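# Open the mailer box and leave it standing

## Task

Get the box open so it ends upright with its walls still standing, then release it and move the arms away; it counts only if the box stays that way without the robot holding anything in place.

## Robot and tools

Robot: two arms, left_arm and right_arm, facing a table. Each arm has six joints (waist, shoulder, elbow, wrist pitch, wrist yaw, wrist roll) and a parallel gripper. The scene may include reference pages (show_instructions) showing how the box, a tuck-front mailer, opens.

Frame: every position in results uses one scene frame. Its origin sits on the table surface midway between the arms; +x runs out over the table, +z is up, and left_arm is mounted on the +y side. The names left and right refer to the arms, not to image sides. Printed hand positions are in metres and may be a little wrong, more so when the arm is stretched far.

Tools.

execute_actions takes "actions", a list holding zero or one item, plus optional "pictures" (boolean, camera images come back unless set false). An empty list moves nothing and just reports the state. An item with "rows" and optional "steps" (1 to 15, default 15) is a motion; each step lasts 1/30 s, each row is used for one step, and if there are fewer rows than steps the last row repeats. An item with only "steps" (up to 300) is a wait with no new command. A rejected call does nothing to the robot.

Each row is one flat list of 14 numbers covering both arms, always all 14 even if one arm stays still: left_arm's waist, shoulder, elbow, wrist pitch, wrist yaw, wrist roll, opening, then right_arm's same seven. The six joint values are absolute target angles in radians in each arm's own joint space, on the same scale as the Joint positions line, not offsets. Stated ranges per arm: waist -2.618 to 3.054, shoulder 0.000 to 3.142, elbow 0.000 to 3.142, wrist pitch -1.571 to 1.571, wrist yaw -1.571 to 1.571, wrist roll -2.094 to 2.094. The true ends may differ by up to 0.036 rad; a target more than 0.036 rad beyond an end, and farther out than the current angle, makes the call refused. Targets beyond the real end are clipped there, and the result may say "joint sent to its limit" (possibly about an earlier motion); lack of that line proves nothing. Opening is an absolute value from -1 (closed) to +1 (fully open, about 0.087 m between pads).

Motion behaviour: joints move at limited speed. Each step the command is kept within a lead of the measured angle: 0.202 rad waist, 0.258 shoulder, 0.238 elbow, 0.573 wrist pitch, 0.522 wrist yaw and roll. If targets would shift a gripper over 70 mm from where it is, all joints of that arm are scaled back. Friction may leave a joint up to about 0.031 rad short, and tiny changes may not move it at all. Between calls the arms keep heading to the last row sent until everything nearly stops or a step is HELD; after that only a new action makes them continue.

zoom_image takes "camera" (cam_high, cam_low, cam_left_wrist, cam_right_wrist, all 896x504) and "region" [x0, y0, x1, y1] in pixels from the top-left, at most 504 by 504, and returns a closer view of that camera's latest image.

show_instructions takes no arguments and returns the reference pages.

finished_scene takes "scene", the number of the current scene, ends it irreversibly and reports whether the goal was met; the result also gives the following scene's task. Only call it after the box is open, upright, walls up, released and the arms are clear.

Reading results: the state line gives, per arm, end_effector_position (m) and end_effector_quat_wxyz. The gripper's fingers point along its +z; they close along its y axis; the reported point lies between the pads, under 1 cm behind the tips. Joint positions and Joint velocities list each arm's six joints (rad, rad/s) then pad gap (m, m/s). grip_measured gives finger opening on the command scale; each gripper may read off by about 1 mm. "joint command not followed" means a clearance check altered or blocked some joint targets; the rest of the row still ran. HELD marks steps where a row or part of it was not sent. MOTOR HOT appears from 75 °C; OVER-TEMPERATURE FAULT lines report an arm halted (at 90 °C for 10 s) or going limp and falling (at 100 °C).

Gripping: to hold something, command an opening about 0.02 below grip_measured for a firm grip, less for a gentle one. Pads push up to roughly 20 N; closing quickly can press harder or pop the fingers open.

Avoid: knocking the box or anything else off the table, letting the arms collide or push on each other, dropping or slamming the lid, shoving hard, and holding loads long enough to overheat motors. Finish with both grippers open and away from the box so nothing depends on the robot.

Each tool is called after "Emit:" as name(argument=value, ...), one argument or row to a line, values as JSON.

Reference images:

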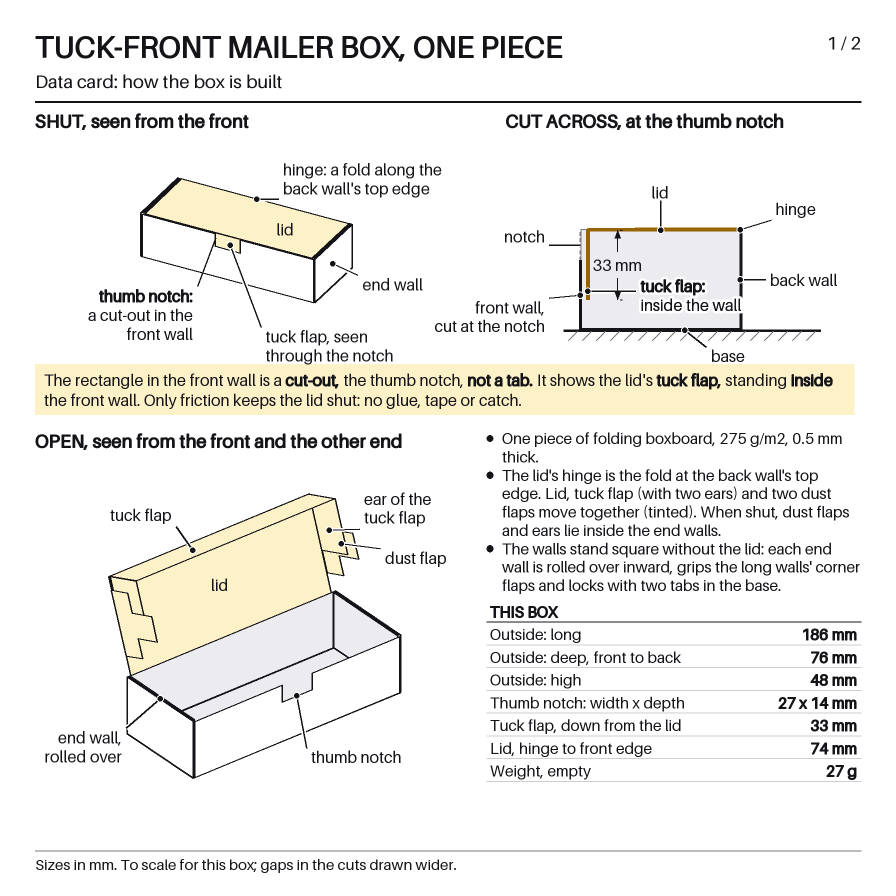

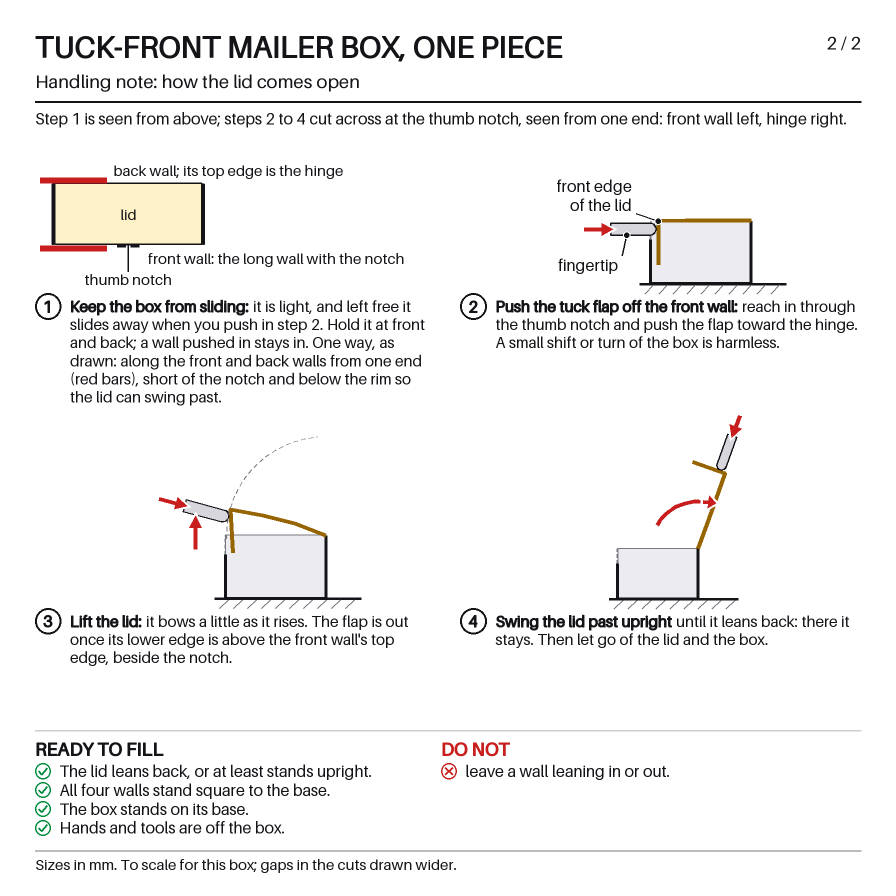

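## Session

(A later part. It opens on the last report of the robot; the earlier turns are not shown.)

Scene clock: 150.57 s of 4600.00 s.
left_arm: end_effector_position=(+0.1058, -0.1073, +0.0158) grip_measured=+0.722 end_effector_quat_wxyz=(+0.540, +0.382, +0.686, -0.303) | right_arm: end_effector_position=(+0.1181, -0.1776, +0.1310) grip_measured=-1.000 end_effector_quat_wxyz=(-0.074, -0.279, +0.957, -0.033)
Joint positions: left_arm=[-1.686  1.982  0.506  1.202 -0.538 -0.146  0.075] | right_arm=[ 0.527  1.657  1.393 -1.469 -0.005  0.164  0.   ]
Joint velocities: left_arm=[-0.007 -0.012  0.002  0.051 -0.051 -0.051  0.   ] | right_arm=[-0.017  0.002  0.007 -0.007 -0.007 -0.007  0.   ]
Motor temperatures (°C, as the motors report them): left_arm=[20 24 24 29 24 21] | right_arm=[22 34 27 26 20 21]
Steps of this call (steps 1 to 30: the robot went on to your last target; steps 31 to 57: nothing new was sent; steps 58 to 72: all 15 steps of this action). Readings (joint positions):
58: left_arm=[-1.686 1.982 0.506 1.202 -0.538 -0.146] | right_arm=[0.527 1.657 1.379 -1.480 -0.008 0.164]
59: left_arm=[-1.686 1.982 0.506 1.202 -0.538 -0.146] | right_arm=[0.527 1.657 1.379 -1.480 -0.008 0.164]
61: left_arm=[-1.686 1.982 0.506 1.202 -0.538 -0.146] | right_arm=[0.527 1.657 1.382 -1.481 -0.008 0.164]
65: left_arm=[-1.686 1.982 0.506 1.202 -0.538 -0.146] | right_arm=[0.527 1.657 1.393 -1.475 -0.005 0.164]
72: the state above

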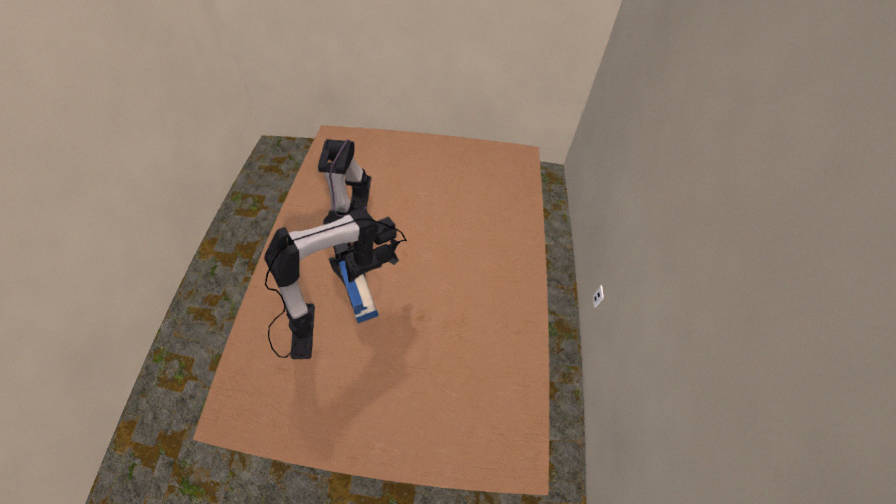

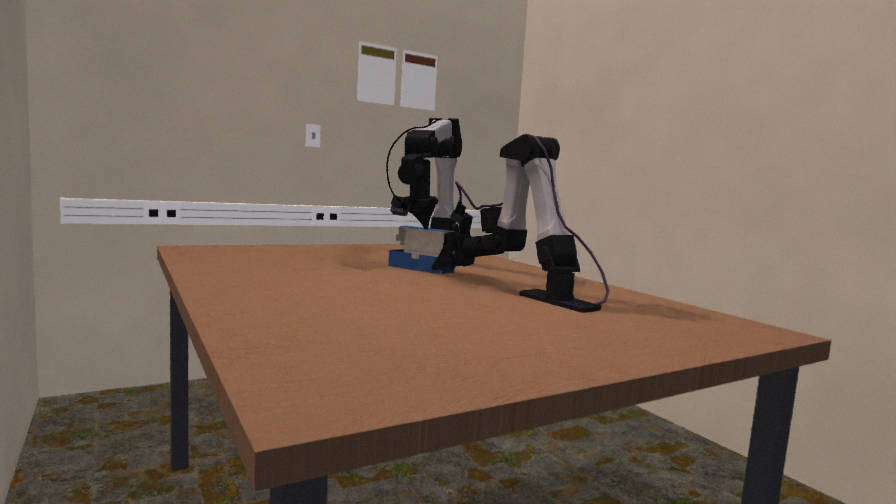

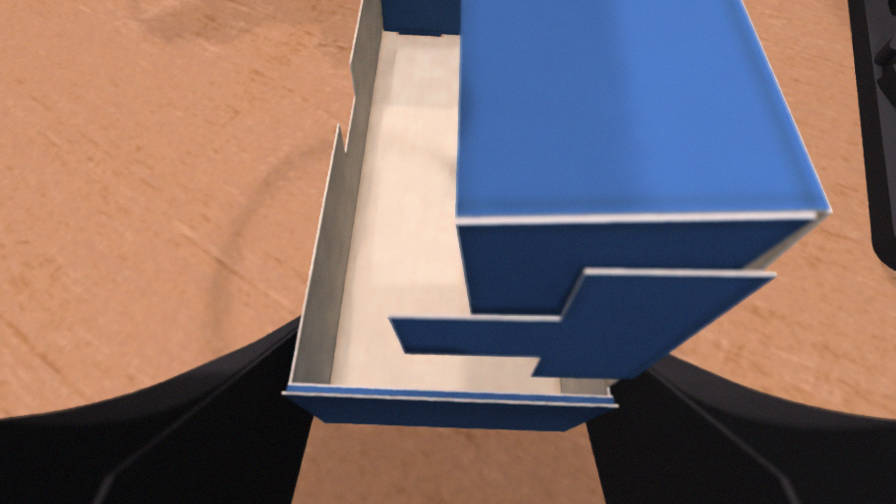

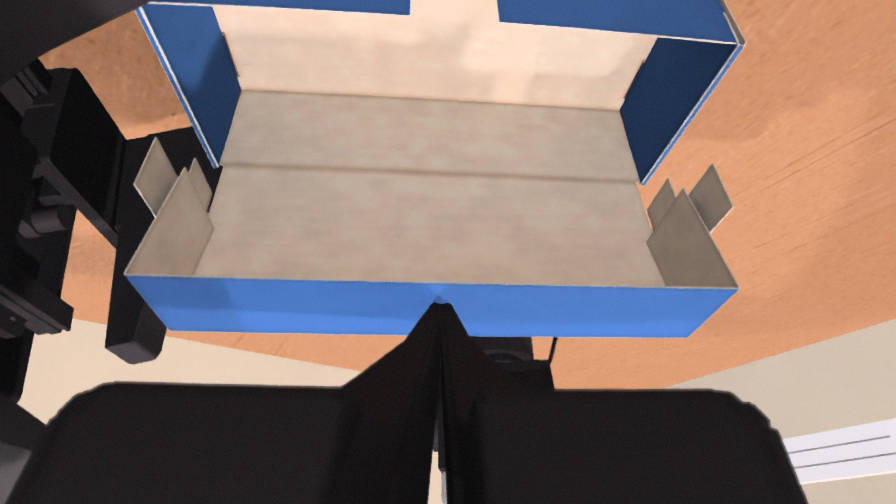

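Emit:
execute_actions(
  actions=[
    {"rows":[[-1.69,1.985,0.5,1.19,-0.545,-0.15,0.714,0.534,1.66,1.38,-1.47,0,0.165,-1],[-1.69,1.99,0.5,1.185,-0.55,-0.15,0.712,0.534,1.657,1.36,-1.48,0,0.165,-1],[-1.69,1.995,0.5,1.18,-0.55,-0.15,0.712,0.535,1.648,1.348,-1.485,0,0.165,-1],[-1.69,1.995,0.5,1.18,-0.55,-0.15,0.712,0.536,1.639,1.338,-1.485,0,0.165,-1],[-1.69,1.995,0.5,1.18,-0.55,-0.15,0.712,0.537,1.63,1.328,-1.485,0,0.165,-1],[-1.69,1.995,0.5,1.18,-0.55,-0.15,0.712,0.538,1.622,1.318,-1.485,0,0.165,-1],[-1.69,1.995,0.5,1.18,-0.55,-0.15,0.712,0.54,1.614,1.308,-1.485,0,0.165,-1],[-1.69,1.995,0.5,1.18,-0.55,-0.15,0.712,0.541,1.606,1.298,-1.485,0,0.165,-1],[-1.69,1.995,0.5,1.18,-0.55,-0.15,0.712,0.543,1.597,1.288,-1.485,0,0.165,-1],[-1.69,1.995,0.5,1.18,-0.55,-0.15,0.712,0.544,1.588,1.277,-1.485,0,0.165,-1],[-1.69,1.995,0.5,1.18,-0.55,-0.15,0.712,0.546,1.579,1.266,-1.485,0,0.165,-1],[-1.69,1.995,0.5,1.18,-0.55,-0.15,0.712,0.547,1.571,1.255,-1.485,0,0.165,-1],[-1.69,1.995,0.5,1.18,-0.55,-0.15,0.712,0.549,1.563,1.245,-1.485,0,0.165,-1]],"steps":15},
  ],
)

Scene clock: 154.10 s of 4600.00 s.
left_arm: end_effector_position=(+0.1059, -0.1070, +0.0152) grip_measured=+0.714 end_effector_quat_wxyz=(+0.540, +0.383, +0.686, -0.302) | right_arm: end_effector_position=(+0.0924, -0.1924, +0.1341) grip_measured=-1.000 end_effector_quat_wxyz=(-0.083, -0.285, +0.955, -0.028)
Joint positions: left_arm=[-1.686  1.982  0.506  1.199 -0.538 -0.146  0.075] | right_arm=[ 0.544  1.558  1.299 -1.485 -0.022  0.165  0.   ]
Joint velocities: left_arm=[ 0.007 -0.007  0.007 -0.022 -0.022  0.037 -0.001] | right_arm=[ 0.037 -0.105 -0.168 -0.256 -0.081  0.007  0.   ]
Motor temperatures (°C, as the motors report them): left_arm=[20 25 24 29 23 21] | right_arm=[22 34 27 26 20 21]
Steps of this call (steps 1 to 15: the robot went on to your last target; steps 16 to 90: nothing new was sent; then 0.03 s passed at rest; steps 91 to 105: all 15 steps of this action). Readings (joint positions):
91: left_arm=[-1.686 1.982 0.506 1.202 -0.538 -0.146] | right_arm=[0.527 1.657 1.393 -1.469 -0.005 0.164]
92: left_arm=[-1.686 1.982 0.506 1.201 -0.538 -0.146] | right_arm=[0.527 1.657 1.393 -1.469 -0.005 0.164]
94: left_arm=[-1.686 1.982 0.506 1.201 -0.538 -0.146] | right_arm=[0.527 1.655 1.384 -1.470 -0.005 0.164]
98: left_arm=[-1.686 1.982 0.506 1.201 -0.538 -0.146] | right_arm=[0.531 1.622 1.358 -1.469 -0.010 0.164]
105: the state above

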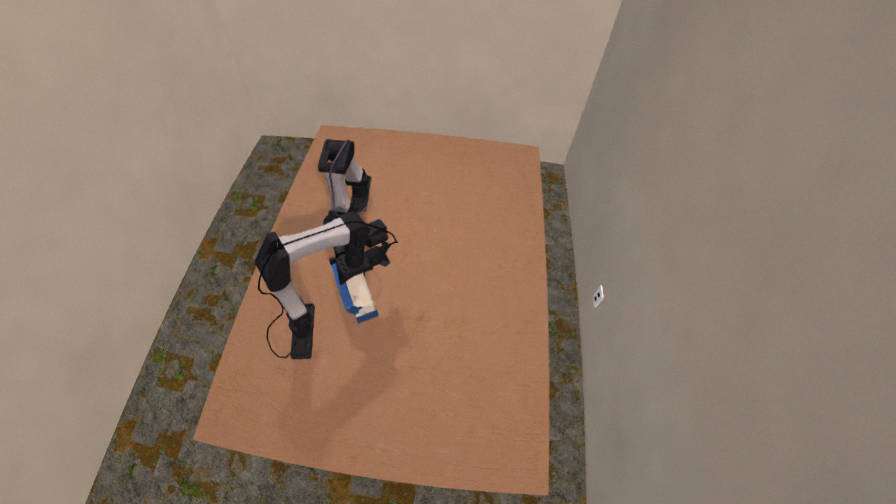

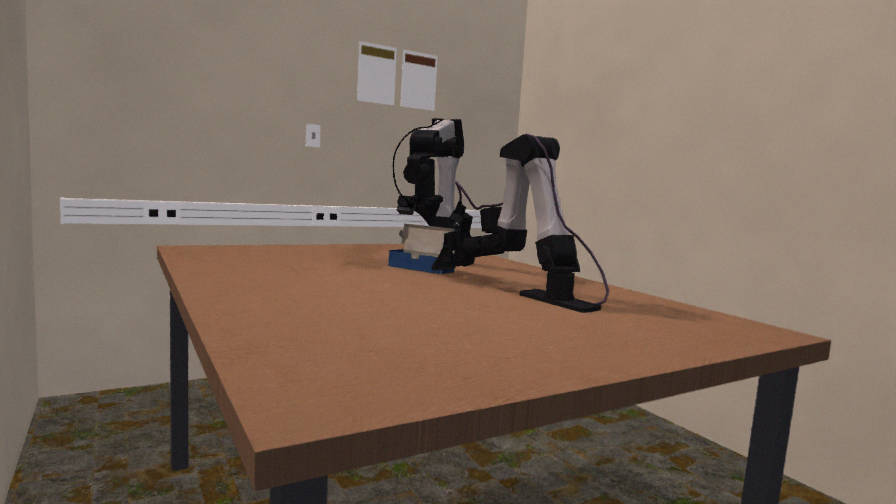

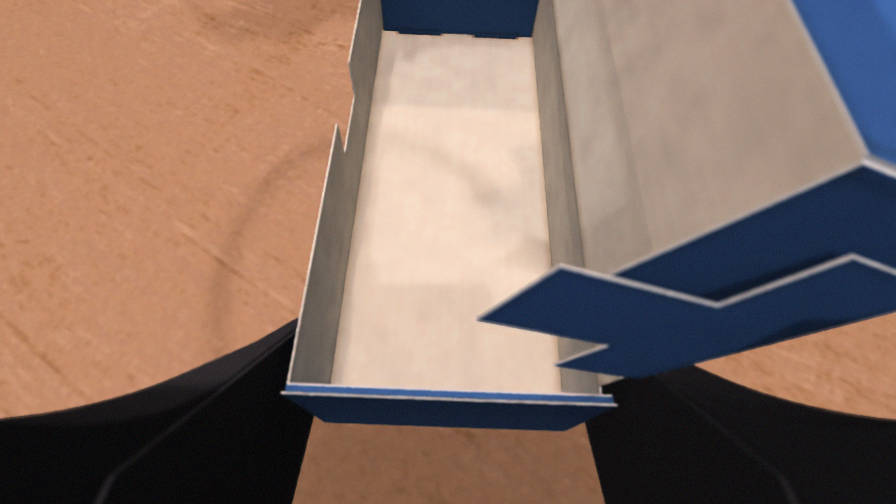

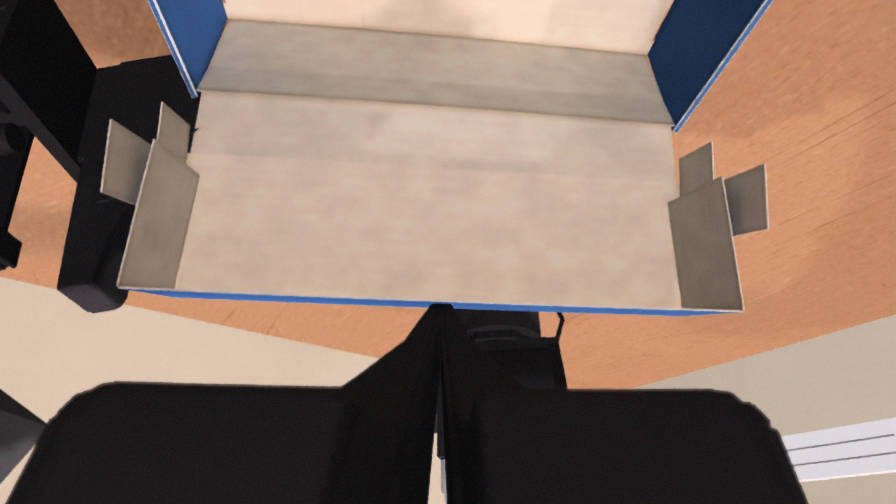

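Emit:
execute_actions(
  actions=[
    {"rows":[[-1.69,1.995,0.5,1.18,-0.545,-0.15,0.712,0.552,1.553,1.24,-1.49,-0.01,0.165,-1],[-1.69,1.995,0.5,1.18,-0.54,-0.15,0.712,0.555,1.543,1.233,-1.49,-0.015,0.165,-1],[-1.69,1.995,0.5,1.18,-0.54,-0.15,0.712,0.558,1.533,1.226,-1.49,-0.02,0.165,-1],[-1.69,1.995,0.5,1.18,-0.54,-0.15,0.712,0.56,1.523,1.22,-1.49,-0.02,0.165,-1],[-1.69,1.995,0.5,1.18,-0.54,-0.15,0.712,0.56,1.51,1.22,-1.49,-0.02,0.165,-1],[-1.69,1.995,0.5,1.18,-0.54,-0.15,0.712,0.56,1.495,1.22,-1.49,-0.02,0.165,-1],[-1.69,1.995,0.5,1.185,-0.54,-0.15,0.712,0.56,1.478,1.22,-1.49,-0.02,0.165,-1],[-1.69,1.99,0.5,1.19,-0.54,-0.15,0.712,0.56,1.458,1.22,-1.49,-0.02,0.165,-1],[-1.69,1.99,0.5,1.19,-0.54,-0.15,0.712,0.56,1.435,1.22,-1.49,-0.02,0.165,-1],[-1.69,1.99,0.5,1.19,-0.54,-0.15,0.712,0.56,1.41,1.22,-1.49,-0.02,0.165,-1],[-1.69,1.99,0.5,1.19,-0.54,-0.15,0.712,0.56,1.38,1.22,-1.49,-0.02,0.165,-1],[-1.69,1.99,0.5,1.19,-0.54,-0.15,0.712,0.56,1.35,1.22,-1.49,-0.02,0.165,-1],[-1.69,1.99,0.5,1.19,-0.54,-0.15,0.712,0.56,1.32,1.22,-1.49,-0.02,0.165,-1],[-1.69,1.99,0.5,1.19,-0.54,-0.15,0.712,0.56,1.29,1.22,-1.49,-0.02,0.165,-1],[-1.69,1.99,0.5,1.19,-0.54,-0.15,0.712,0.56,1.26,1.22,-1.49,-0.02,0.165,-1]],"steps":15},
  ],
)

Scene clock: 156.73 s of 4600.00 s.
left_arm: end_effector_position=(+0.1062, -0.1067, +0.0149) grip_measured=+0.714 end_effector_quat_wxyz=(+0.540, +0.382, +0.687, -0.300) | right_arm: end_effector_position=(+0.0748, -0.2081, +0.1590) grip_measured=-1.000 end_effector_quat_wxyz=(-0.009, -0.290, +0.957, +0.006)
Joint positions: left_arm=[-1.686  1.982  0.506  1.197 -0.54  -0.146  0.075] | right_arm=[ 0.551  1.327  1.239 -1.494 -0.018  0.166  0.   ]
Joint velocities: left_arm=[-0.012 -0.002  0.017  0.081 -0.051 -0.022  0.001] | right_arm=[ 0.022 -0.891 -0.012  0.037 -0.037 -0.037  0.   ]
Motor temperatures (°C, as the motors report them): left_arm=[20 25 24 29 23 21] | right_arm=[22 33 27 25 20 21]
Steps of this call (steps 1 to 30: the robot went on to your last target; steps 31 to 64: nothing new was sent; steps 65 to 79: all 15 steps of this action). Readings (joint positions):
65: left_arm=[-1.686 1.982 0.506 1.198 -0.540 -0.146] | right_arm=[0.545 1.557 1.267 -1.498 -0.017 0.166]
66: left_arm=[-1.686 1.982 0.506 1.198 -0.540 -0.146] | right_arm=[0.545 1.557 1.267 -1.498 -0.017 0.166]
68: left_arm=[-1.686 1.982 0.506 1.197 -0.540 -0.146] | right_arm=[0.547 1.551 1.259 -1.497 -0.018 0.166]
72: left_arm=[-1.686 1.982 0.506 1.197 -0.540 -0.146] | right_arm=[0.551 1.510 1.239 -1.497 -0.018 0.166]
79: the state above

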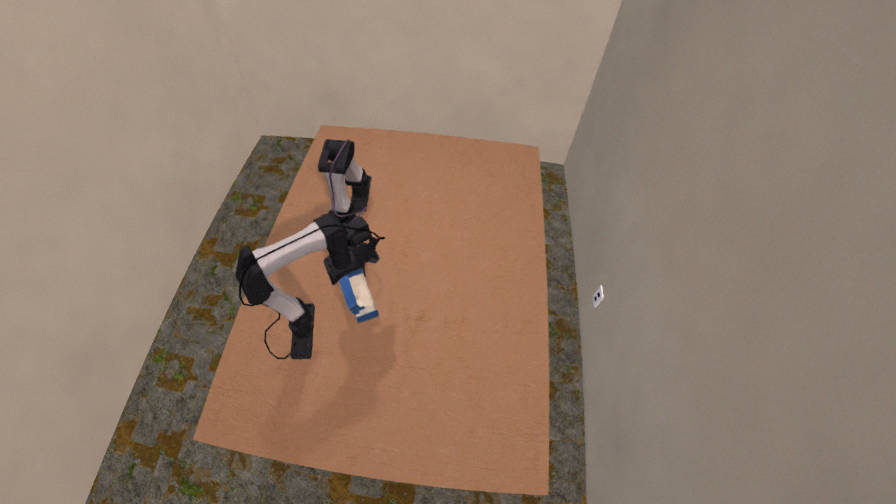

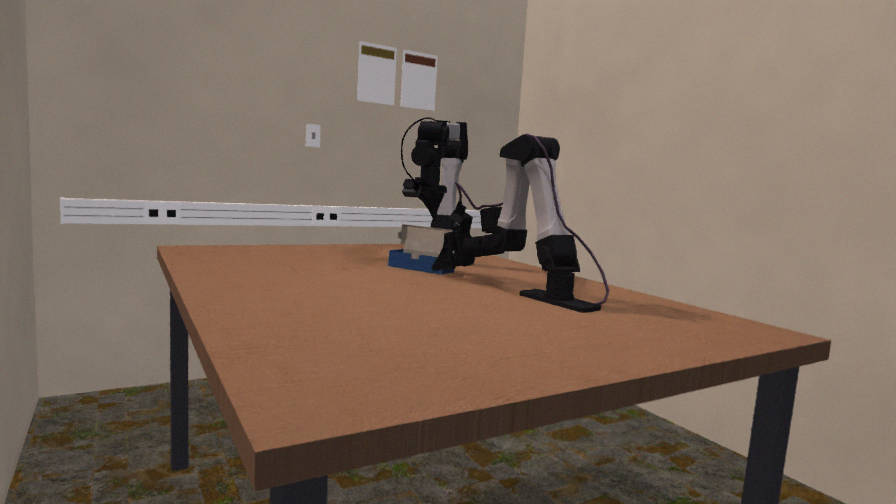

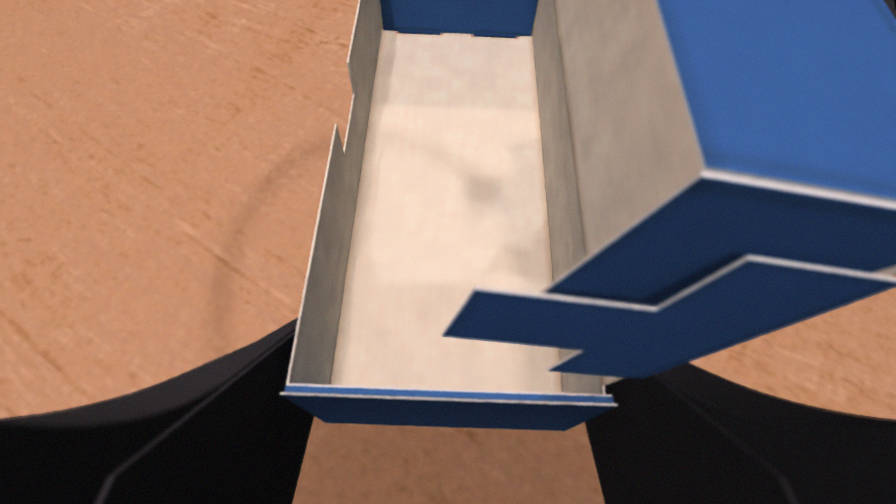

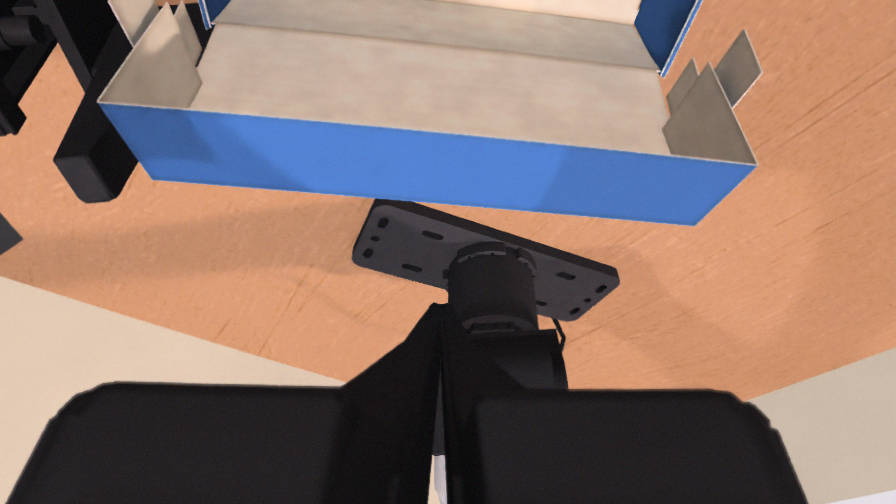

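Emit:
execute_actions(
  actions=[
    {"rows":[[-1.686,1.982,0.506,1.197,-0.54,-0.146,0.78,0.55,1.22,1.22,-1.47,-0.02,0.165,-1],[-1.686,1.98,0.506,1.197,-0.54,-0.146,0.86,0.53,1.18,1.21,-1.45,-0.02,0.165,-1],[-1.686,1.975,0.5,1.2,-0.54,-0.146,0.94,0.5,1.14,1.2,-1.43,-0.02,0.16,-1],[-1.692,1.968,0.49,1.205,-0.548,-0.15,1,0.46,1.1,1.19,-1.4,-0.02,0.15,-1],[-1.702,1.958,0.473,1.212,-0.558,-0.153,1,0.42,1.06,1.18,-1.37,-0.01,0.14,-1],[-1.714,1.947,0.455,1.219,-0.57,-0.156,1,0.38,1.02,1.16,-1.34,0,0.13,-1],[-1.727,1.935,0.436,1.226,-0.582,-0.159,1,0.34,0.98,1.14,-1.31,0,0.12,-1],[-1.74,1.923,0.417,1.233,-0.595,-0.162,1,0.3,0.94,1.12,-1.28,0,0.11,-1],[-1.754,1.911,0.398,1.24,-0.608,-0.165,1,0.26,0.9,1.1,-1.25,0,0.1,-1],[-1.768,1.898,0.379,1.248,-0.621,-0.168,1,0.22,0.86,1.08,-1.22,0,0.09,-1],[-1.782,1.885,0.36,1.256,-0.634,-0.171,1,0.18,0.82,1.06,-1.19,0,0.08,-1],[-1.796,1.872,0.341,1.264,-0.647,-0.174,1,0.14,0.78,1.04,-1.16,0,0.07,-1],[-1.81,1.859,0.322,1.272,-0.66,-0.177,1,0.1,0.74,1.02,-1.13,0,0.06,-1],[-1.823,1.846,0.303,1.28,-0.672,-0.18,1,0.06,0.7,1.0,-1.1,0,0.05,-1],[-1.833,1.835,0.288,1.285,-0.68,-0.18,1,0.02,0.67,0.98,-1.08,0,0.04,-1]],"steps":15},
  ],
)

Scene clock: 160.50 s of 4600.00 s.
left_arm: end_effector_position=(+0.0745, -0.0663, +0.0234) grip_measured=+0.998 end_effector_quat_wxyz=(+0.541, +0.392, +0.676, -0.310) | right_arm: end_effector_position=(+0.1193, -0.2736, +0.1993) grip_measured=-1.000 end_effector_quat_wxyz=(+0.322, -0.101, +0.939, +0.066)
Joint positions: left_arm=[-1.804  1.867  0.335  1.254 -0.626 -0.161  0.087] | right_arm=[ 0.093  0.741  1.038 -1.199 -0.007  0.086  0.   ]
Joint velocities: left_arm=[-0.369 -0.364 -0.52   0.256 -0.33  -0.007  0.   ] | right_arm=[-1.14  -1.053 -0.608  0.725  0.022 -0.212  0.   ]
Motor temperatures (°C, as the motors report them): left_arm=[20 25 24 29 23 21] | right_arm=[22 33 27 25 20 21]
Steps of this call (steps 1 to 30: the robot went on to your last target; steps 31 to 90: nothing new was sent; then 0.27 s passed at rest; steps 91 to 105: all 15 steps of this action). Readings (joint positions):
91: left_arm=[-1.686 1.982 0.506 1.197 -0.540 -0.146] | right_arm=[0.551 1.255 1.239 -1.493 -0.018 0.166]
92: left_arm=[-1.686 1.982 0.506 1.197 -0.540 -0.146] | right_arm=[0.549 1.246 1.236 -1.486 -0.018 0.166]
94: left_arm=[-1.686 1.982 0.506 1.198 -0.540 -0.146] | right_arm=[0.522 1.196 1.220 -1.460 -0.021 0.163]
98: left_arm=[-1.705 1.956 0.468 1.211 -0.557 -0.148] | right_arm=[0.373 1.025 1.175 -1.381 -0.016 0.144]
105: the state above

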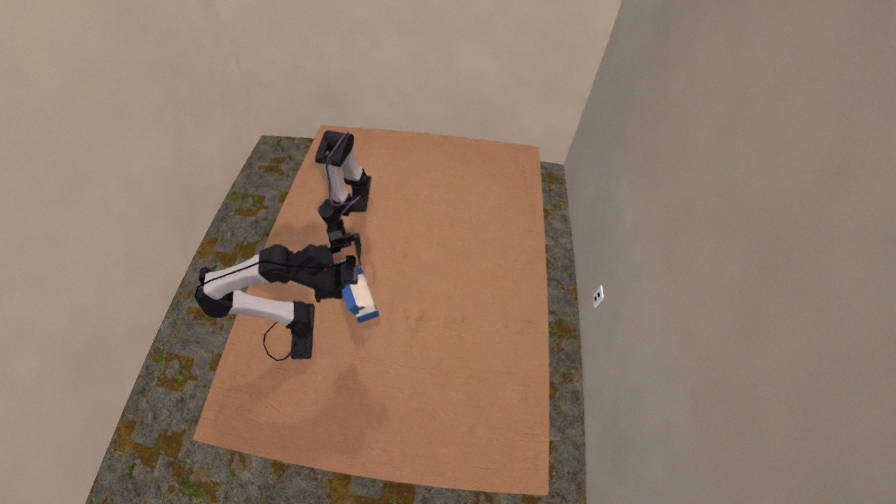

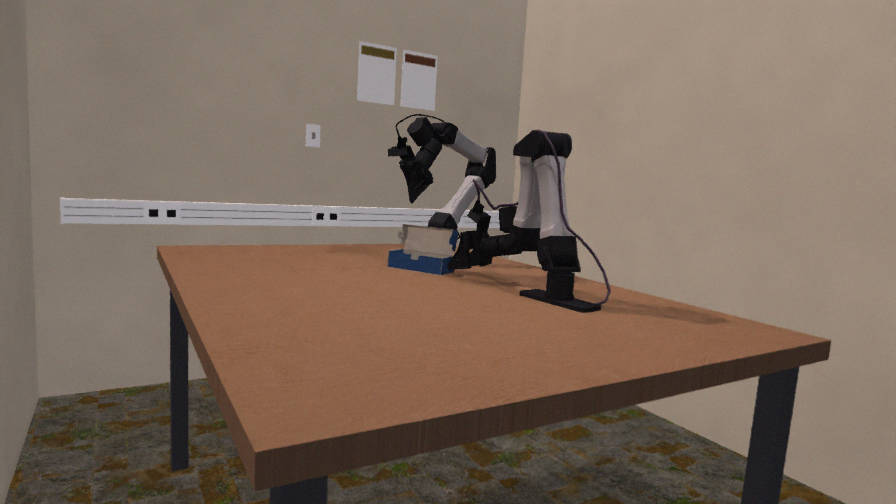

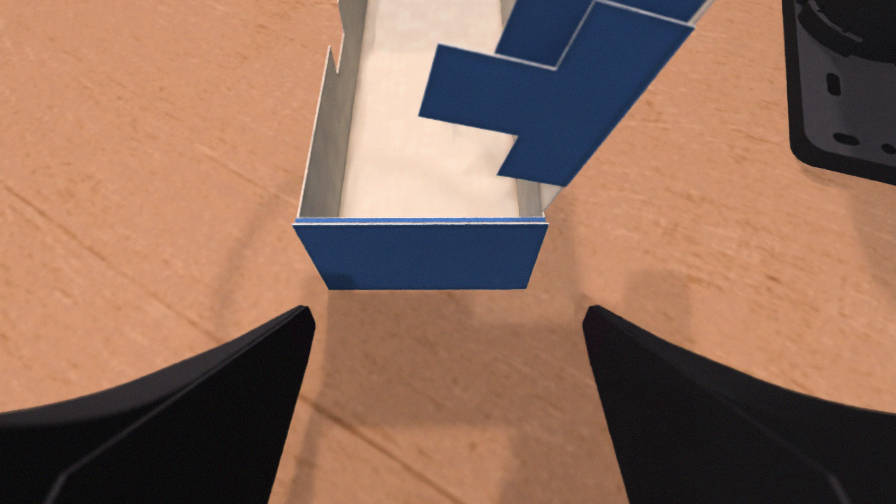

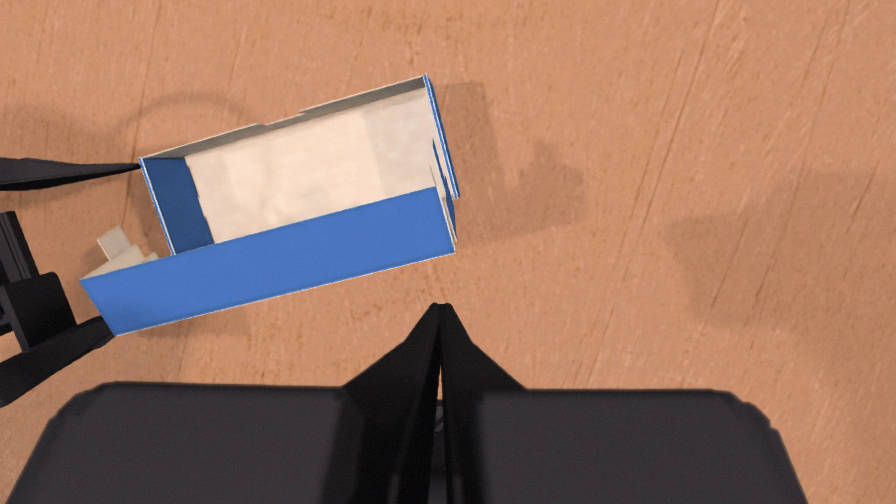

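Emit:
execute_actions(
  actions=[
    {"rows":[[-1.835,1.8,0.29,1.25,-0.68,-0.18,1,-0.03,0.65,0.96,-1.06,0,0.03,-1],[-1.835,1.76,0.29,1.2,-0.68,-0.18,1,-0.08,0.63,0.94,-1.04,0,0.02,-1],[-1.835,1.72,0.29,1.14,-0.68,-0.19,1,-0.13,0.61,0.92,-1.02,0,0.01,-1],[-1.835,1.68,0.29,1.08,-0.68,-0.2,1,-0.18,0.59,0.9,-1.0,0,0,-1],[-1.835,1.64,0.29,1.02,-0.68,-0.21,1,-0.23,0.57,0.88,-0.98,0,0,-1],[-1.835,1.6,0.29,0.96,-0.68,-0.22,1,-0.28,0.55,0.86,-0.96,0,0,-1],[-1.835,1.56,0.29,0.9,-0.68,-0.23,1,-0.33,0.53,0.84,-0.94,0,0,-1],[-1.835,1.52,0.29,0.84,-0.68,-0.24,1,-0.38,0.51,0.82,-0.92,0,0,-1],[-1.835,1.48,0.29,0.78,-0.68,-0.25,1,-0.43,0.5,0.8,-0.9,0,0,-1],[-1.835,1.44,0.29,0.72,-0.68,-0.26,1,-0.47,0.5,0.8,-0.9,0,0,-1],[-1.835,1.4,0.29,0.66,-0.68,-0.27,1,-0.5,0.5,0.8,-0.9,0,0,-1],[-1.835,1.36,0.29,0.6,-0.68,-0.28,1,-0.5,0.5,0.8,-0.9,0,0,-1],[-1.835,1.32,0.29,0.54,-0.68,-0.29,1,-0.5,0.5,0.8,-0.9,0,0,-1],[-1.835,1.29,0.29,0.49,-0.68,-0.3,1,-0.5,0.5,0.8,-0.9,0,0,-1],[-1.835,1.27,0.29,0.45,-0.68,-0.3,1,-0.5,0.5,0.8,-0.9,0,0,-1]],"steps":15},
  ],
)

Emit:
execute_actions(
  actions=[
    {"steps":12},
  ],
)

Scene clock: 163.90 s of 4600.00 s.
left_arm: end_effector_position=(+0.0764, -0.0299, +0.0842) grip_measured=+0.998 end_effector_quat_wxyz=(+0.528, +0.365, +0.701, -0.310) | right_arm: end_effector_position=(+0.1397, -0.3774, +0.1944) grip_measured=-1.000 end_effector_quat_wxyz=(+0.450, +0.132, +0.881, -0.062)
Joint positions: left_arm=[-1.823  1.325  0.305  0.693 -0.673 -0.259  0.087] | right_arm=[-0.491  0.515  0.822 -0.935 -0.001  0.01   0.   ]
Joint velocities: left_arm=[-0.012 -0.921  0.012 -1.429  0.037 -0.198 -0.001] | right_arm=[-0.051 -0.022 -0.007  0.11  -0.081  0.037  0.   ]
Motor temperatures (°C, as the motors report them): left_arm=[20 25 24 29 23 21] | right_arm=[22 32 27 26 20 21]
Steps of this call (steps 1 to 30: the robot went on to your last target; steps 31 to 87: nothing new was sent; steps 88 to 102: all 15 steps of this action). Readings (joint positions):
88: left_arm=[-1.823 1.842 0.305 1.278 -0.672 -0.170] | right_arm=[0.021 0.674 1.001 -1.088 -0.005 0.044]
89: left_arm=[-1.823 1.828 0.305 1.262 -0.672 -0.170] | right_arm=[-0.005 0.669 0.991 -1.077 -0.007 0.041]
91: left_arm=[-1.823 1.767 0.305 1.208 -0.672 -0.175] | right_arm=[-0.091 0.642 0.956 -1.053 -0.007 0.030]
95: left_arm=[-1.823 1.597 0.305 1.057 -0.672 -0.199] | right_arm=[-0.290 0.562 0.874 -0.999 -0.004 0.016]
102: the state above

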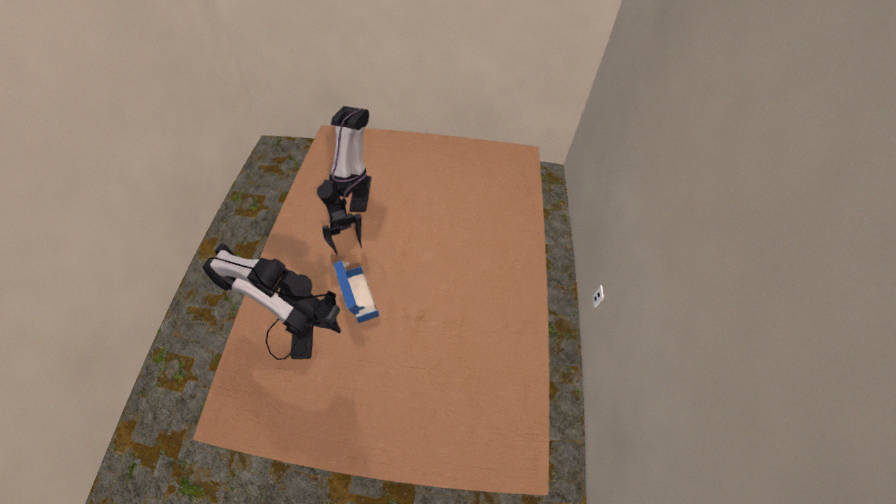

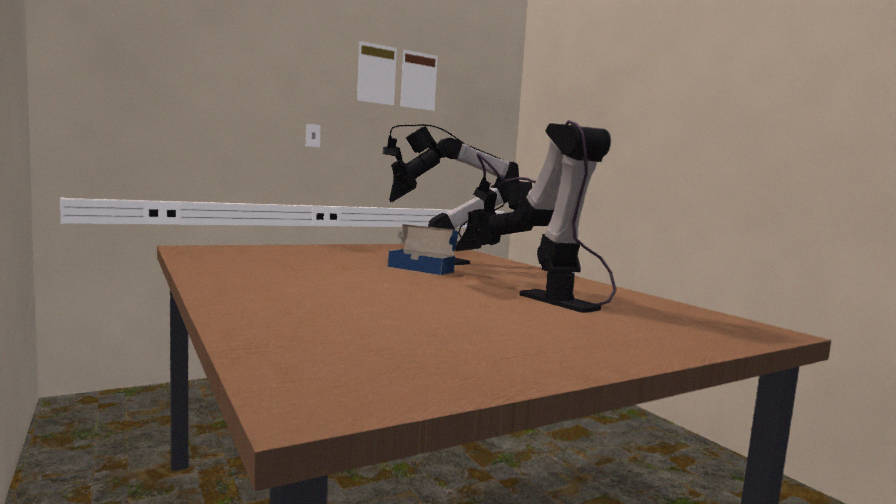

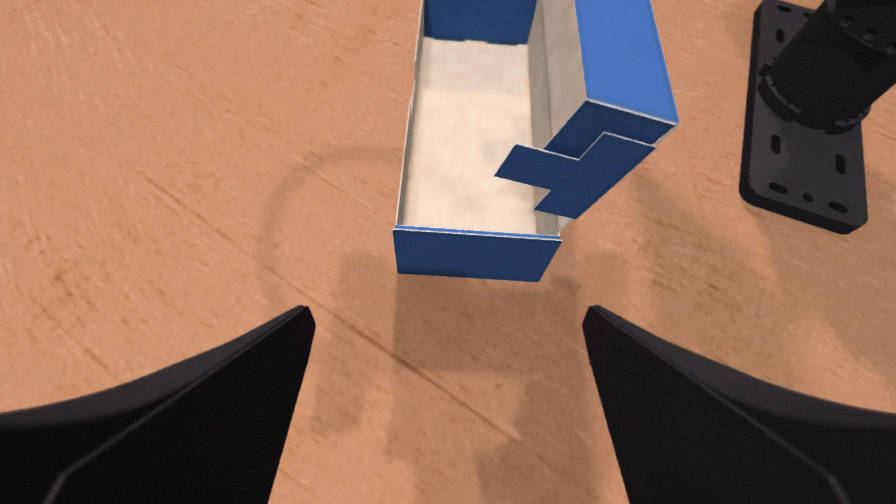

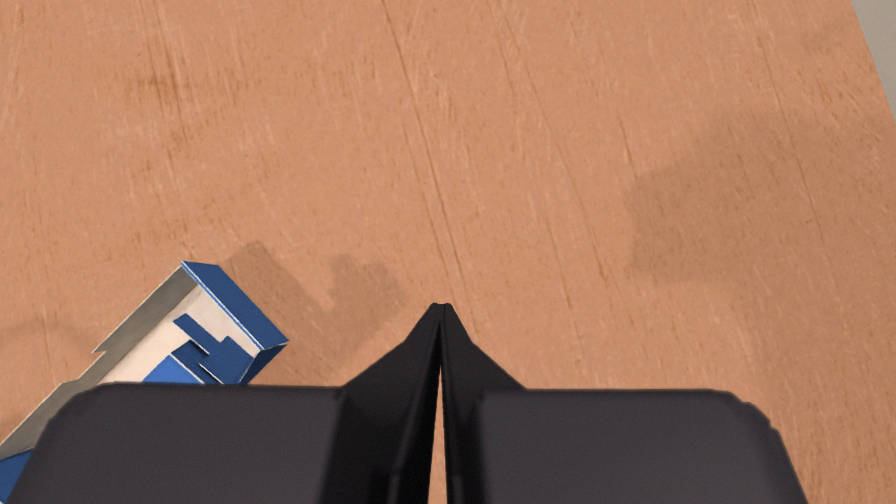

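Scene clock: 164.30 s of 4600.00 s.
left_arm: end_effector_position=(+0.0789, -0.0066, +0.0596) grip_measured=+0.998 end_effector_quat_wxyz=(+0.501, +0.400, +0.724, -0.255) | right_arm: end_effector_position=(+0.1435, -0.3787, +0.1985) grip_measured=-1.000 end_effector_quat_wxyz=(+0.459, +0.130, +0.876, -0.064)
Joint positions: left_arm=[-1.823  1.277  0.305  0.482 -0.675 -0.288  0.087] | right_arm=[-0.491  0.515  0.822 -0.913 -0.001  0.007  0.   ]
Joint velocities: left_arm=[ 0.012 -0.022  0.007 -0.125 -0.051 -0.037 -0.   ] | right_arm=[ 0.012  0.007 -0.012  0.007 -0.066  0.081  0.   ]
Motor temperatures (°C, as the motors report them): left_arm=[20 25 24 29 23 21] | right_arm=[22 32 27 26 20 21]
Steps of this call (steps 1 to 12: the robot went on to your last target). Readings (joint positions):
1: left_arm=[-1.823 1.299 0.305 0.651 -0.674 -0.265] | right_arm=[-0.491 0.515 0.822 -0.930 -0.001 0.009]
2: left_arm=[-1.823 1.284 0.305 0.619 -0.674 -0.270] | right_arm=[-0.491 0.515 0.822 -0.926 -0.001 0.009]
4: left_arm=[-1.823 1.277 0.305 0.569 -0.675 -0.277] | right_arm=[-0.491 0.515 0.822 -0.920 -0.001 0.008]
8: left_arm=[-1.823 1.277 0.305 0.505 -0.675 -0.284] | right_arm=[-0.491 0.515 0.822 -0.915 -0.001 0.007]
12: the state above

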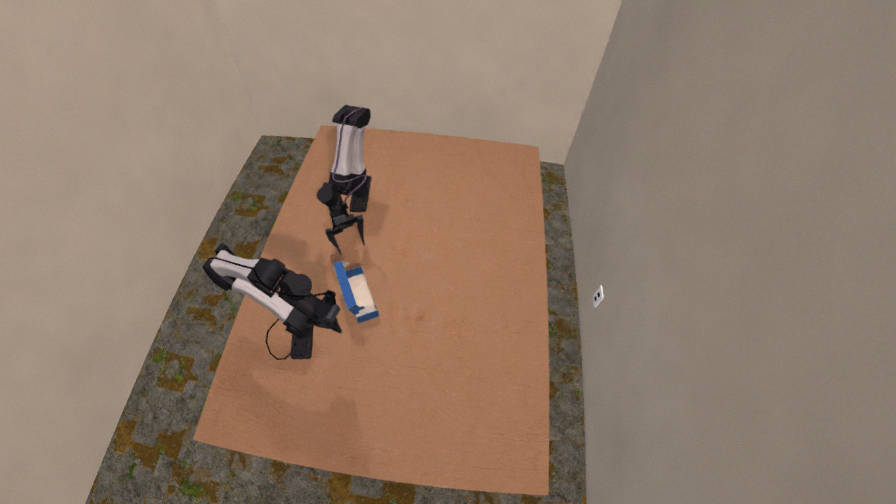

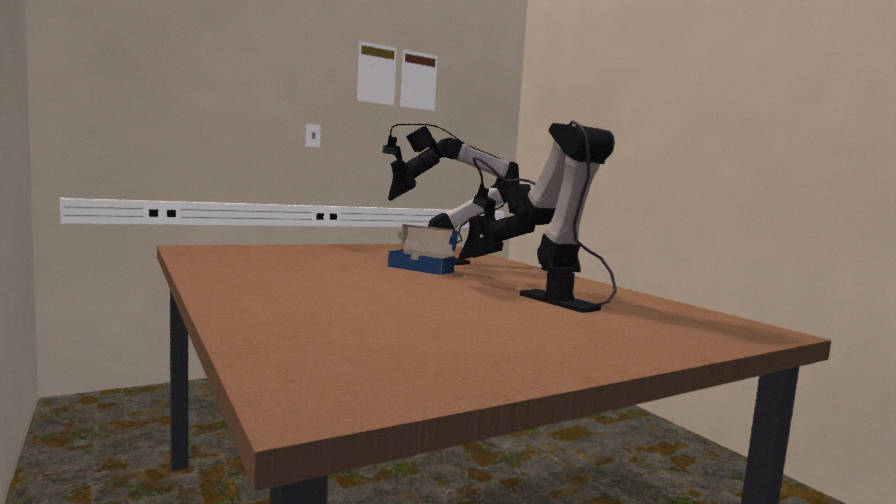

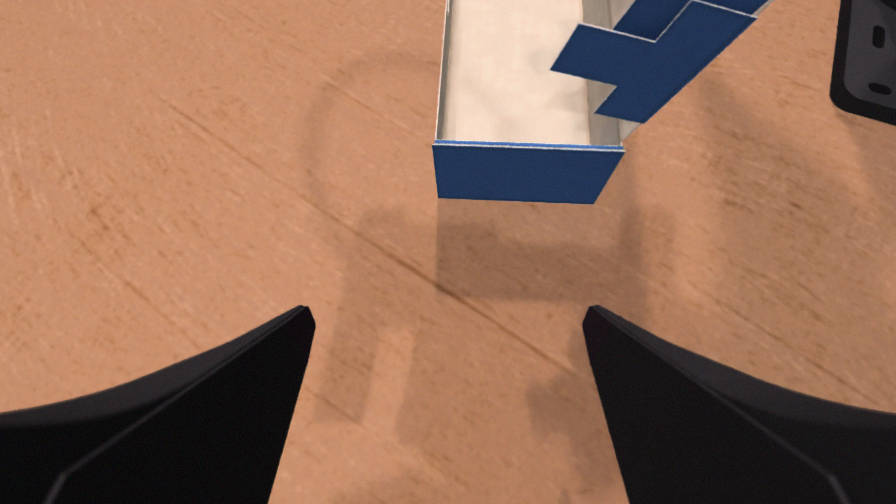

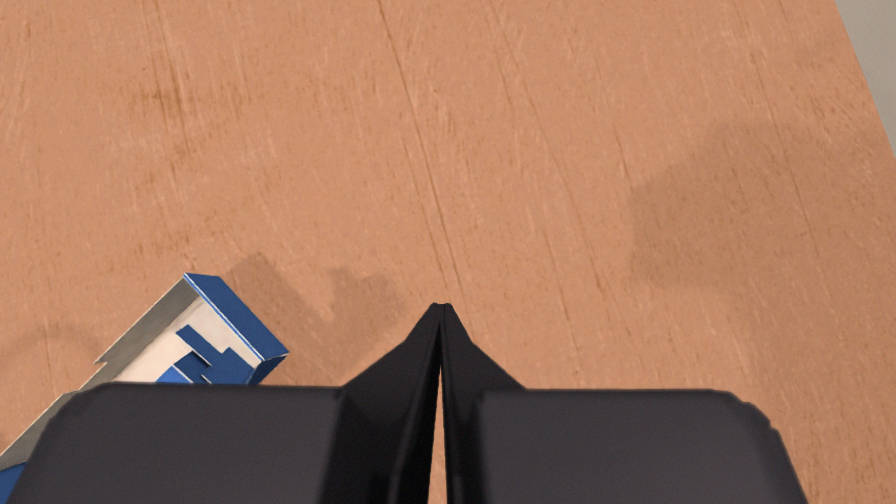

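Emit:
finished_scene(
  scene=1,
)

The scene is finished: the task was done.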